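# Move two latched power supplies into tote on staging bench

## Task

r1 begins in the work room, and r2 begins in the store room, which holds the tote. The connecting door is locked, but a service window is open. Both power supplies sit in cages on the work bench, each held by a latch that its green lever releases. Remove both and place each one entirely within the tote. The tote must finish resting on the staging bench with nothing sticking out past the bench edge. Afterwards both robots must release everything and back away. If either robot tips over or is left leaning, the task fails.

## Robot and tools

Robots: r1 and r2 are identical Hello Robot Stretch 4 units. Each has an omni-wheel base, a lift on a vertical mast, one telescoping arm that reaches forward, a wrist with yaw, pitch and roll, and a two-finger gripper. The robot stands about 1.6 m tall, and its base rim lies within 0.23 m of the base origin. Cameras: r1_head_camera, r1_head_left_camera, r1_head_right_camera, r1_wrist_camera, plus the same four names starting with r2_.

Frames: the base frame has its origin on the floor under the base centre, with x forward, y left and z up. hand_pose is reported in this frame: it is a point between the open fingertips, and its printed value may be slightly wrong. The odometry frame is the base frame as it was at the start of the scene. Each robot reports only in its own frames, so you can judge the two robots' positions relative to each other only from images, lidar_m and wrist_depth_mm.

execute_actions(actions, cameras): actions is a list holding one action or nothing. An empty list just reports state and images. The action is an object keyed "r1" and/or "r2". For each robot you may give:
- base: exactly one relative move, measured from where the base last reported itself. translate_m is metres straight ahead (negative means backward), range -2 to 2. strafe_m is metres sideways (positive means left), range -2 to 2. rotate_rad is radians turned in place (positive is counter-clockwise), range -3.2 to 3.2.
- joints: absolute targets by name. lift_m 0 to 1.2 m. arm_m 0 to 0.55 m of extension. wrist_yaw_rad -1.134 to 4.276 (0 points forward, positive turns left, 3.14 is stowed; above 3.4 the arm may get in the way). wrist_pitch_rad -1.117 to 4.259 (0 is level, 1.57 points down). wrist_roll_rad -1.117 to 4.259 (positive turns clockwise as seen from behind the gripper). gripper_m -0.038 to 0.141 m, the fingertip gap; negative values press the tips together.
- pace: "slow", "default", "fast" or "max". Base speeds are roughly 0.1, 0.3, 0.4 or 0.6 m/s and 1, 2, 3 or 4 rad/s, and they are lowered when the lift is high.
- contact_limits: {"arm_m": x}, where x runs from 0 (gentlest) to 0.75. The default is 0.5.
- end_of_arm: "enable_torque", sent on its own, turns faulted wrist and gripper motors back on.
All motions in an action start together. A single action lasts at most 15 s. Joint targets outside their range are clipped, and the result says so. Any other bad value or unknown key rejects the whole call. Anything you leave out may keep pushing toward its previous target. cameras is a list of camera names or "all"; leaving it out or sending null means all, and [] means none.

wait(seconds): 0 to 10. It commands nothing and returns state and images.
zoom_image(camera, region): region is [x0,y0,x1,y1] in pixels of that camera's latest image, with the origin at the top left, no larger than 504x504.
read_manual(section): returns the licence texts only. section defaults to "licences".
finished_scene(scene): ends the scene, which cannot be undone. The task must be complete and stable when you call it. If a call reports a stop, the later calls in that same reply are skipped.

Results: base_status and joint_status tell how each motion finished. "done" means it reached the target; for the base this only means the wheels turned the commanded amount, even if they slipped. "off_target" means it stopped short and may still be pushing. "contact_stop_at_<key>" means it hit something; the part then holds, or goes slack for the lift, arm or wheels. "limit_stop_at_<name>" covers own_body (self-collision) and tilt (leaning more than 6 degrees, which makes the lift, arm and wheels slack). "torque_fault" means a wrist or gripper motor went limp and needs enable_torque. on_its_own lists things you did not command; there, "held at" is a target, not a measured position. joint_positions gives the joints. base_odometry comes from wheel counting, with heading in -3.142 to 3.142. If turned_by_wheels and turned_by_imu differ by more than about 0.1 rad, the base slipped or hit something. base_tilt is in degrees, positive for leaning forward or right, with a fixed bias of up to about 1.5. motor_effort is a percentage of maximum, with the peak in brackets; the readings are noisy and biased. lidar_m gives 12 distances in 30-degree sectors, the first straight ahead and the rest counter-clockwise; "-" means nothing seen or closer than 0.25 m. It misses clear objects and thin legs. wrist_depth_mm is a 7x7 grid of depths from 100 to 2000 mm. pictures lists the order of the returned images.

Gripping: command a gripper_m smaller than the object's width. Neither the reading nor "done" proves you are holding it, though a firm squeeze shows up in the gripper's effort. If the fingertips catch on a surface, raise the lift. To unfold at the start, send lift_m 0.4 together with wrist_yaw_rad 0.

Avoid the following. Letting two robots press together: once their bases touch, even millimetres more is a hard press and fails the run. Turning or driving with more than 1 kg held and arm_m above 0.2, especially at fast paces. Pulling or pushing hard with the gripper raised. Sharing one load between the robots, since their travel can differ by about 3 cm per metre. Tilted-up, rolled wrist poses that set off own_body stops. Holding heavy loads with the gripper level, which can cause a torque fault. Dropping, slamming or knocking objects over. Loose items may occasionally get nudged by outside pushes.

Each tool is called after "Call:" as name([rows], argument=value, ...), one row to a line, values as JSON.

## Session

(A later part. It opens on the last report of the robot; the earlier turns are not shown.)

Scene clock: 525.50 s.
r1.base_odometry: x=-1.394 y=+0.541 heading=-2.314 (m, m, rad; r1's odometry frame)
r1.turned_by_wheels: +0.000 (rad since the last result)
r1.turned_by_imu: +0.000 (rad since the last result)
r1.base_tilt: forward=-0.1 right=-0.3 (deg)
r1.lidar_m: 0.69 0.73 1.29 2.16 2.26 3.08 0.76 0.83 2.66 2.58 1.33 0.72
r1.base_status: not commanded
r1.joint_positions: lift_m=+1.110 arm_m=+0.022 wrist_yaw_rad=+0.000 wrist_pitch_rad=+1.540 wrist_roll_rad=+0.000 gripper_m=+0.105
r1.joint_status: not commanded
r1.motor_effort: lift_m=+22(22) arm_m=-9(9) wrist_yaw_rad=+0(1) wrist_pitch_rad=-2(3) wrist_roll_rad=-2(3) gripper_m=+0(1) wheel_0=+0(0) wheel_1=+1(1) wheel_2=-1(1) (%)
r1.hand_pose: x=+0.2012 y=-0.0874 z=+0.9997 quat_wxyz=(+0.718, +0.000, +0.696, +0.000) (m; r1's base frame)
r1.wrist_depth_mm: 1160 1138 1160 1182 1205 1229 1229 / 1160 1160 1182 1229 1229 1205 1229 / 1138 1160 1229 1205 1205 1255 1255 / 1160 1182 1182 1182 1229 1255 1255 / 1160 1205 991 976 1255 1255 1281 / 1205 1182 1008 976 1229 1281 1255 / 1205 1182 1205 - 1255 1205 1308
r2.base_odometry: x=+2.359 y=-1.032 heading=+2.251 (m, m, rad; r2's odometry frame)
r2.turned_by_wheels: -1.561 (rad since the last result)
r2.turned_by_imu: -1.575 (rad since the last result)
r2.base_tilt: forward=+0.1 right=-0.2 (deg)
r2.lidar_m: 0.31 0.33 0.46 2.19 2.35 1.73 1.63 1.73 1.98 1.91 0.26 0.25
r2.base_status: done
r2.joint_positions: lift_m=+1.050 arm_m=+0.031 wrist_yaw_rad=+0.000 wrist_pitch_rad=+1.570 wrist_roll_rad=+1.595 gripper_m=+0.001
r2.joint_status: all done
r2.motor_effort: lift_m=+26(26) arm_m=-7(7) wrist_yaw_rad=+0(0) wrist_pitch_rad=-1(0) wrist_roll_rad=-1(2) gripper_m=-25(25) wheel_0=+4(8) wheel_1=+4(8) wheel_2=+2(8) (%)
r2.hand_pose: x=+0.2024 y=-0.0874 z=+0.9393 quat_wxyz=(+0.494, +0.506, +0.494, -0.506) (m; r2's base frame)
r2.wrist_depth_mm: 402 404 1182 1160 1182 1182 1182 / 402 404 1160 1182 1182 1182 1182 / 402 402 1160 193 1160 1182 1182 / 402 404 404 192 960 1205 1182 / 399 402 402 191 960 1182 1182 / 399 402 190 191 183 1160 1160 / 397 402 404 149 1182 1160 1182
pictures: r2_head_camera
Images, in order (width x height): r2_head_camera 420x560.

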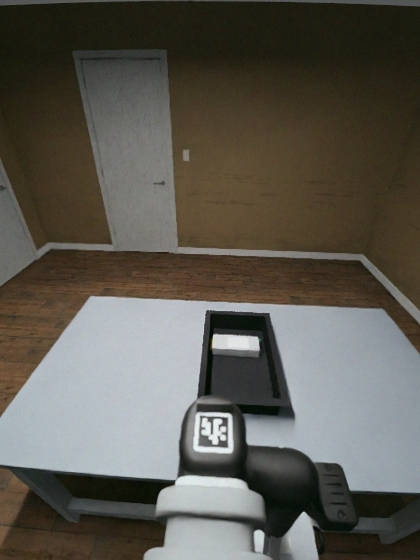

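Call:
execute_actions([
  {"r2":{"joints":{"arm_m":0.465,"lift_m":1.02}}},
], cameras=["r2_wrist_camera"])

Scene clock: 527.97 s.
r1.base_odometry: x=-1.394 y=+0.541 heading=-2.314 (m, m, rad; r1's odometry frame)
r1.turned_by_wheels: +0.000 (rad since the last result)
r1.turned_by_imu: +0.000 (rad since the last result)
r1.base_tilt: forward=-0.1 right=-0.4 (deg)
r1.lidar_m: 0.68 0.73 1.32 2.15 2.27 3.08 0.79 0.83 2.65 2.56 1.32 0.70
r1.base_status: not commanded
r1.joint_positions: lift_m=+1.110 arm_m=+0.022 wrist_yaw_rad=+0.000 wrist_pitch_rad=+1.540 wrist_roll_rad=+0.000 gripper_m=+0.105
r1.joint_status: not commanded
r1.motor_effort: lift_m=+22(22) arm_m=-9(9) wrist_yaw_rad=-1(1) wrist_pitch_rad=-2(2) wrist_roll_rad=-1(2) gripper_m=+0(1) wheel_0=+0(0) wheel_1=+1(1) wheel_2=-1(1) (%)
r1.hand_pose: x=+0.2012 y=-0.0874 z=+0.9997 quat_wxyz=(+0.718, +0.000, +0.696, +0.000) (m; r1's base frame)
r1.wrist_depth_mm: 1138 1160 1182 1182 1205 1205 1229 / 1160 1182 1182 1205 1205 1205 1205 / 1118 1182 1182 1205 1182 1255 1229 / 1182 1229 1205 1205 1229 1229 1255 / 1182 1205 1008 1008 1182 1255 1255 / 1182 1229 1008 976 1229 1255 1255 / 1182 1229 1229 - 1255 1229 1281
r2.base_odometry: x=+2.359 y=-1.032 heading=+2.251 (m, m, rad; r2's odometry frame)
r2.turned_by_wheels: +0.000 (rad since the last result)
r2.turned_by_imu: +0.001 (rad since the last result)
r2.base_tilt: forward=+0.1 right=-0.2 (deg)
r2.lidar_m: 0.28 0.34 0.46 2.21 2.37 1.70 1.64 1.74 1.99 1.90 0.46 0.34
r2.base_status: not commanded
r2.joint_positions: lift_m=+1.020 arm_m=+0.464 wrist_yaw_rad=+0.000 wrist_pitch_rad=+1.570 wrist_roll_rad=+1.595 gripper_m=+0.001
r2.joint_status: all done
r2.motor_effort: lift_m=+20(24) arm_m=+7(4) wrist_yaw_rad=-1(1) wrist_pitch_rad=+0(3) wrist_roll_rad=+0(0) gripper_m=-25(25) wheel_0=+4(4) wheel_1=+4(3) wheel_2=+2(3) (%)
r2.hand_pose: x=+0.6349 y=-0.0874 z=+0.9097 quat_wxyz=(+0.494, +0.506, +0.494, -0.506) (m; r2's base frame)
r2.wrist_depth_mm: 368 370 373 373 375 375 377 / 366 370 370 375 373 375 377 / 332 345 301 193 342 375 375 / 366 329 338 192 373 375 375 / 366 327 332 191 368 375 375 / 364 327 190 191 184 293 373 / 351 325 332 149 332 283 373
pictures: r2_wrist_camera
camera_calibration (this result's frames):
r2_wrist_camera: T_world_to_cam=[[-0.998195, 0.0589452, 0.0114804, 0.624061], [0.0589203, 0.99826, -0.00249225, 0.114526], [-0.0116073, -0.00181132, -0.999931, 1.14954], [0, 0, 0, 1]] pos_world=[0.62953, -0.14903, 1.14258]
Images, in order (width x height): r2_wrist_camera 616x392.

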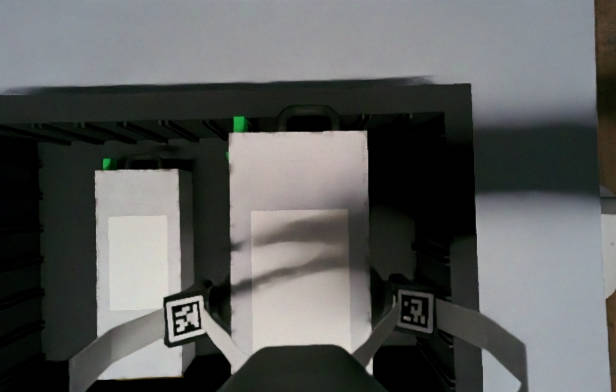

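Call:
execute_actions([
  {"r2":{"base":{"strafe_m":0.004},"joints":{"lift_m":0.903},"pace":"slow"}},
], cameras=["r2_wrist_camera"])

Scene clock: 529.90 s.
r1.base_odometry: x=-1.394 y=+0.541 heading=-2.314 (m, m, rad; r1's odometry frame)
r1.turned_by_wheels: +0.000 (rad since the last result)
r1.turned_by_imu: +0.000 (rad since the last result)
r1.base_tilt: forward=+0.0 right=-0.3 (deg)
r1.lidar_m: 0.67 0.71 1.33 2.18 2.29 3.11 0.80 0.81 2.64 2.56 1.33 0.73
r1.base_status: not commanded
r1.joint_positions: lift_m=+1.110 arm_m=+0.022 wrist_yaw_rad=+0.000 wrist_pitch_rad=+1.540 wrist_roll_rad=+0.000 gripper_m=+0.105
r1.joint_status: not commanded
r1.motor_effort: lift_m=+22(22) arm_m=-9(9) wrist_yaw_rad=+0(0) wrist_pitch_rad=-1(1) wrist_roll_rad=+0(0) gripper_m=-1(1) wheel_0=+0(0) wheel_1=+1(1) wheel_2=-1(0) (%)
r1.hand_pose: x=+0.2012 y=-0.0874 z=+0.9997 quat_wxyz=(+0.718, +0.000, +0.696, +0.000) (m; r1's base frame)
r1.wrist_depth_mm: 1118 1138 1160 1182 1205 1205 1255 / 1160 1160 1182 1182 1160 1205 1182 / 1138 1160 1160 1205 1205 1182 1229 / 1138 1205 1182 1205 1229 1255 1255 / 1160 1182 1008 1008 1205 1229 1255 / 1182 1205 1008 960 1229 1255 1255 / 1182 1205 1205 - 1255 1255 1281
r2.base_odometry: x=+2.356 y=-1.035 heading=+2.251 (m, m, rad; r2's odometry frame)
r2.turned_by_wheels: +0.000 (rad since the last result)
r2.turned_by_imu: +0.001 (rad since the last result)
r2.base_tilt: forward=+0.1 right=-0.2 (deg)
r2.lidar_m: 0.28 0.31 0.46 2.19 2.37 1.72 1.66 1.74 2.00 1.90 0.44 0.34
r2.base_status: done
r2.joint_positions: lift_m=+0.903 arm_m=+0.464 wrist_yaw_rad=+0.000 wrist_pitch_rad=+1.570 wrist_roll_rad=+1.595 gripper_m=+0.001
r2.joint_status: all done
r2.motor_effort: lift_m=+21(19) arm_m=+7(7) wrist_yaw_rad=-1(1) wrist_pitch_rad=+0(0) wrist_roll_rad=+0(2) gripper_m=-25(24) wheel_0=-3(6) wheel_1=+4(7) wheel_2=+0(1) (%)
r2.hand_pose: x=+0.6349 y=-0.0874 z=+0.7927 quat_wxyz=(+0.494, +0.506, +0.494, -0.506) (m; r2's base frame)
r2.wrist_depth_mm: 165 165 166 167 167 168 168 / 204 200 213 204 222 206 168 / 211 251 250 193 254 225 168 / 210 238 250 191 253 229 167 / 209 236 251 191 253 229 169 / 209 209 191 190 183 202 169 / 210 220 250 148 252 230 170
pictures: r2_wrist_camera
camera_calibration (this result's frames):
r2_wrist_camera: T_world_to_cam=[[-0.998195, 0.058945, 0.0114808, 0.625407], [0.0589201, 0.99826, -0.00249228, 0.114234], [-0.0116078, -0.00181133, -0.999931, 1.03257], [0, 0, 0, 1]] pos_world=[0.629533, -0.14903, 1.02561]
Images, in order (width x height): r2_wrist_camera 616x392.

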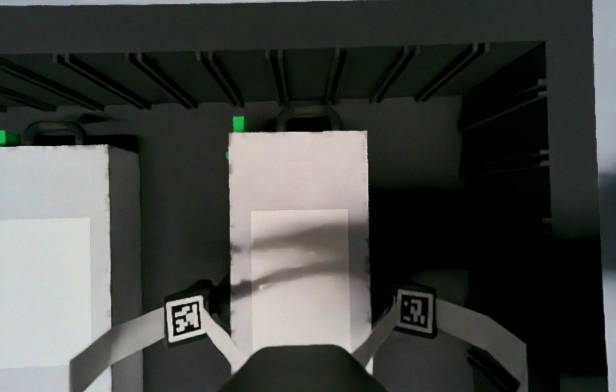

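Call:
execute_actions([
  {"r2":{"joints":{"gripper_m":0.095,"lift_m":0.901},"pace":"slow"}},
], cameras=[])

Call:
execute_actions([
  {"r2":{"joints":{"lift_m":1.04},"pace":"fast"}},
], cameras=["r2_wrist_camera"])

Call:
execute_actions([
  {"r2":{"base":{"translate_m":-0.3},"joints":{"arm_m":0.02},"pace":"fast"}},
], cameras=["r2_head_camera","r2_head_right_camera"])

Scene clock: 533.60 s.
r1.base_odometry: x=-1.394 y=+0.541 heading=-2.314 (m, m, rad; r1's odometry frame)
r1.turned_by_wheels: +0.000 (rad since the last result)
r1.turned_by_imu: +0.000 (rad since the last result)
r1.base_tilt: forward=-0.1 right=-0.3 (deg)
r1.lidar_m: 0.68 0.71 1.29 2.15 2.26 3.12 0.76 0.83 2.65 2.57 1.34 0.72
r1.base_status: not commanded
r1.joint_positions: lift_m=+1.110 arm_m=+0.022 wrist_yaw_rad=+0.000 wrist_pitch_rad=+1.540 wrist_roll_rad=+0.000 gripper_m=+0.105
r1.joint_status: not commanded
r1.motor_effort: lift_m=+22(23) arm_m=-9(9) wrist_yaw_rad=-1(1) wrist_pitch_rad=-1(3) wrist_roll_rad=-1(0) gripper_m=+0(0) wheel_0=+0(0) wheel_1=+1(1) wheel_2=-1(1) (%)
r1.hand_pose: x=+0.2012 y=-0.0874 z=+0.9997 quat_wxyz=(+0.718, +0.000, +0.696, +0.000) (m; r1's base frame)
r1.wrist_depth_mm: 1160 1160 1160 1205 1205 1205 1205 / 1160 1182 1182 1182 1205 1182 1205 / 1160 1182 1205 1205 1182 1182 1205 / 1182 1160 1229 1229 1205 1229 1229 / 1205 1205 991 991 1205 1255 1255 / 1138 1182 1008 946 1255 1229 1281 / 1205 1182 1205 - 1229 1281 1255
r2.base_odometry: x=+2.356 y=-1.035 heading=+2.251 (m, m, rad; r2's odometry frame)
r2.turned_by_wheels: +0.000 (rad since the last result)
r2.turned_by_imu: +0.001 (rad since the last result)
r2.base_tilt: forward=+0.1 right=-0.2 (deg)
r2.lidar_m: 0.31 0.33 0.47 2.20 2.38 1.71 1.65 1.73 1.98 1.91 0.45 0.33
r2.base_status: not commanded
r2.joint_positions: lift_m=+0.901 arm_m=+0.464 wrist_yaw_rad=+0.000 wrist_pitch_rad=+1.570 wrist_roll_rad=+1.595 gripper_m=+0.095
r2.joint_status: all done
r2.motor_effort: lift_m=+20(21) arm_m=+8(7) wrist_yaw_rad=-1(1) wrist_pitch_rad=-1(2) wrist_roll_rad=-1(3) gripper_m=-2(25) wheel_0=-3(3) wheel_1=+4(4) wheel_2=+0(0) (%)
r2.hand_pose: x=+0.6348 y=-0.0874 z=+0.7907 quat_wxyz=(+0.494, +0.506, +0.494, -0.506) (m; r2's base frame)
r2.wrist_depth_mm: 165 165 166 167 167 168 167 / 204 198 211 216 220 206 168 / 211 251 252 213 253 227 167 / 210 236 252 212 253 229 168 / 209 236 250 211 253 231 169 / 209 219 201 211 200 227 170 / 209 209 250 122 250 216 171
pictures: none
No camera images: the call's "cameras" was empty. Leave "cameras" out to get every camera's image.

Scene clock: 534.93 s.
r1.base_odometry: x=-1.394 y=+0.541 heading=-2.314 (m, m, rad; r1's odometry frame)
r1.turned_by_wheels: +0.000 (rad since the last result)
r1.turned_by_imu: +0.000 (rad since the last result)
r1.base_tilt: forward=-0.1 right=-0.4 (deg)
r1.lidar_m: 0.67 0.74 1.34 2.14 2.25 3.09 0.78 0.83 2.65 2.56 1.34 0.71
r1.base_status: not commanded
r1.joint_positions: lift_m=+1.110 arm_m=+0.022 wrist_yaw_rad=+0.000 wrist_pitch_rad=+1.540 wrist_roll_rad=+0.000 gripper_m=+0.105
r1.joint_status: not commanded
r1.motor_effort: lift_m=+22(22) arm_m=-9(9) wrist_yaw_rad=-1(1) wrist_pitch_rad=-2(3) wrist_roll_rad=+0(1) gripper_m=+0(2) wheel_0=+0(0) wheel_1=+1(1) wheel_2=-1(1) (%)
r1.hand_pose: x=+0.2012 y=-0.0874 z=+0.9997 quat_wxyz=(+0.718, +0.000, +0.696, +0.000) (m; r1's base frame)
r1.wrist_depth_mm: 1118 1160 1182 1160 1182 1205 1205 / 1138 1205 1182 1205 1205 1229 1229 / 1160 1182 1182 1205 1229 1229 1229 / 1160 1182 1182 1160 1205 1229 1229 / 1205 1182 991 991 1255 1229 1255 / 1205 1182 991 946 1255 1255 1281 / 1205 1182 1182 - 1255 1255 1281
r2.base_odometry: x=+2.356 y=-1.035 heading=+2.251 (m, m, rad; r2's odometry frame)
r2.turned_by_wheels: +0.000 (rad since the last result)
r2.turned_by_imu: +0.000 (rad since the last result)
r2.base_tilt: forward=+0.1 right=-0.2 (deg)
r2.lidar_m: 0.31 0.35 0.44 2.17 2.35 1.73 1.65 1.73 1.99 1.91 0.43 0.31
r2.base_status: not commanded
r2.joint_positions: lift_m=+1.040 arm_m=+0.464 wrist_yaw_rad=+0.000 wrist_pitch_rad=+1.570 wrist_roll_rad=+1.595 gripper_m=+0.095
r2.joint_status: all done
r2.motor_effort: lift_m=+23(25) arm_m=+7(7) wrist_yaw_rad=-1(0) wrist_pitch_rad=-2(1) wrist_roll_rad=-2(1) gripper_m=-2(2) wheel_0=-3(3) wheel_1=+4(4) wheel_2=+0(0) (%)
r2.hand_pose: x=+0.6348 y=-0.0874 z=+0.9295 quat_wxyz=(+0.494, +0.506, +0.494, -0.506) (m; r2's base frame)
r2.wrist_depth_mm: 392 394 394 397 399 399 399 / 392 394 392 394 397 397 397 / 342 368 392 362 366 399 397 / 373 351 392 349 394 397 397 / 370 349 392 349 389 394 399 / 366 349 201 349 201 394 397 / 349 347 364 123 359 394 394
pictures: r2_wrist_camera
camera_calibration (this result's frames):
r2_wrist_camera: T_world_to_cam=[[-0.998188, 0.0589648, 0.0120221, 0.623181], [0.0589386, 0.998258, -0.0025244, 0.114602], [-0.01215, -0.00181126, -0.999925, 1.16967], [0, 0, 0, 1]] pos_world=[0.629509, -0.14903, 1.16238]
Images, in order (width x height): r2_wrist_camera 616x392.

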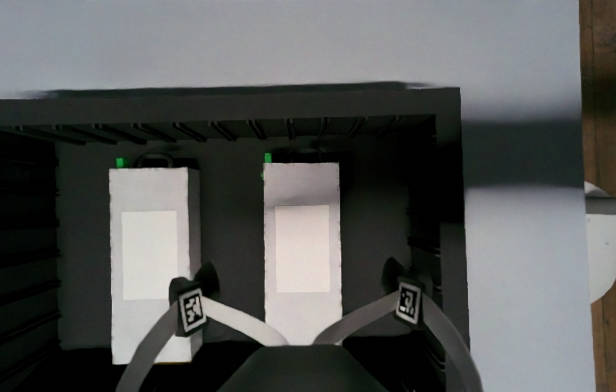

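Scene clock: 537.27 s.
r1.base_odometry: x=-1.394 y=+0.541 heading=-2.314 (m, m, rad; r1's odometry frame)
r1.turned_by_wheels: +0.000 (rad since the last result)
r1.turned_by_imu: +0.000 (rad since the last result)
r1.base_tilt: forward=+0.0 right=-0.3 (deg)
r1.lidar_m: 0.70 0.69 1.33 2.16 2.26 3.11 0.78 0.84 2.65 2.58 1.35 0.71
r1.base_status: not commanded
r1.joint_positions: lift_m=+1.110 arm_m=+0.022 wrist_yaw_rad=+0.000 wrist_pitch_rad=+1.540 wrist_roll_rad=+0.000 gripper_m=+0.105
r1.joint_status: not commanded
r1.motor_effort: lift_m=+22(23) arm_m=-9(9) wrist_yaw_rad=-2(1) wrist_pitch_rad=-3(2) wrist_roll_rad=+0(2) gripper_m=-1(2) wheel_0=+0(0) wheel_1=+1(1) wheel_2=-1(0) (%)
r1.hand_pose: x=+0.2012 y=-0.0874 z=+0.9997 quat_wxyz=(+0.718, +0.000, +0.696, +0.000) (m; r1's base frame)
r1.wrist_depth_mm: 1160 1160 1205 1182 1182 1229 1229 / 1138 1182 1182 1182 1205 1229 1229 / 1160 1182 1182 1205 1182 1229 1255 / 1182 1205 1182 1229 1229 1229 1255 / 1182 1182 976 1008 1182 1229 1255 / 1160 1182 1008 960 1255 1229 1281 / 1205 1205 1229 - 1255 1255 1281
r2.base_odometry: x=+2.545 y=-1.268 heading=+2.251 (m, m, rad; r2's odometry frame)
r2.turned_by_wheels: +0.000 (rad since the last result)
r2.turned_by_imu: +0.000 (rad since the last result)
r2.base_tilt: forward=+0.1 right=-0.1 (deg)
r2.lidar_m: 0.59 0.64 0.88 2.36 1.93 1.40 1.36 1.42 2.00 1.90 0.88 0.63
r2.base_status: done
r2.joint_positions: lift_m=+1.040 arm_m=+0.021 wrist_yaw_rad=+0.000 wrist_pitch_rad=+1.570 wrist_roll_rad=+1.595 gripper_m=+0.095
r2.joint_status: all done
r2.motor_effort: lift_m=+23(23) arm_m=-7(7) wrist_yaw_rad=+1(1) wrist_pitch_rad=-2(1) wrist_roll_rad=+0(0) gripper_m=-1(1) wheel_0=-4(7) wheel_1=-1(6) wheel_2=-1(11) (%)
r2.hand_pose: x=+0.1923 y=-0.0874 z=+0.9295 quat_wxyz=(+0.494, +0.506, +0.494, -0.506) (m; r2's base frame)
r2.wrist_depth_mm: 1160 1160 1160 1182 1182 1160 1182 / 1182 1160 1160 1160 1182 1182 1160 / 1138 1182 1160 1160 1160 1160 1182 / 1138 1160 1182 1160 960 1160 1182 / 1160 1160 1138 931 960 1160 1160 / 1160 1160 201 1160 202 1160 1182 / 1138 1160 1160 123 1160 1182 1182
pictures: r2_head_camera, r2_head_right_camera
Images, in order (width x height): r2_head_camera 420x560, r2_head_right_camera 420x672.

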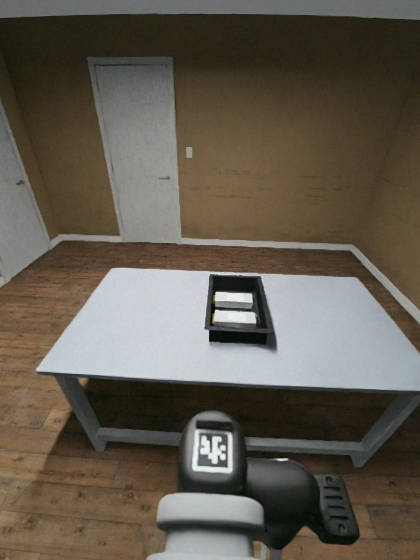

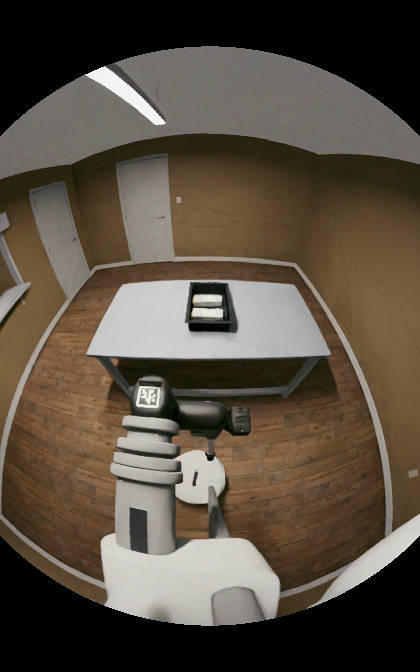

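Call:
finished_scene(scene=2)

The scene is finished: the task was done.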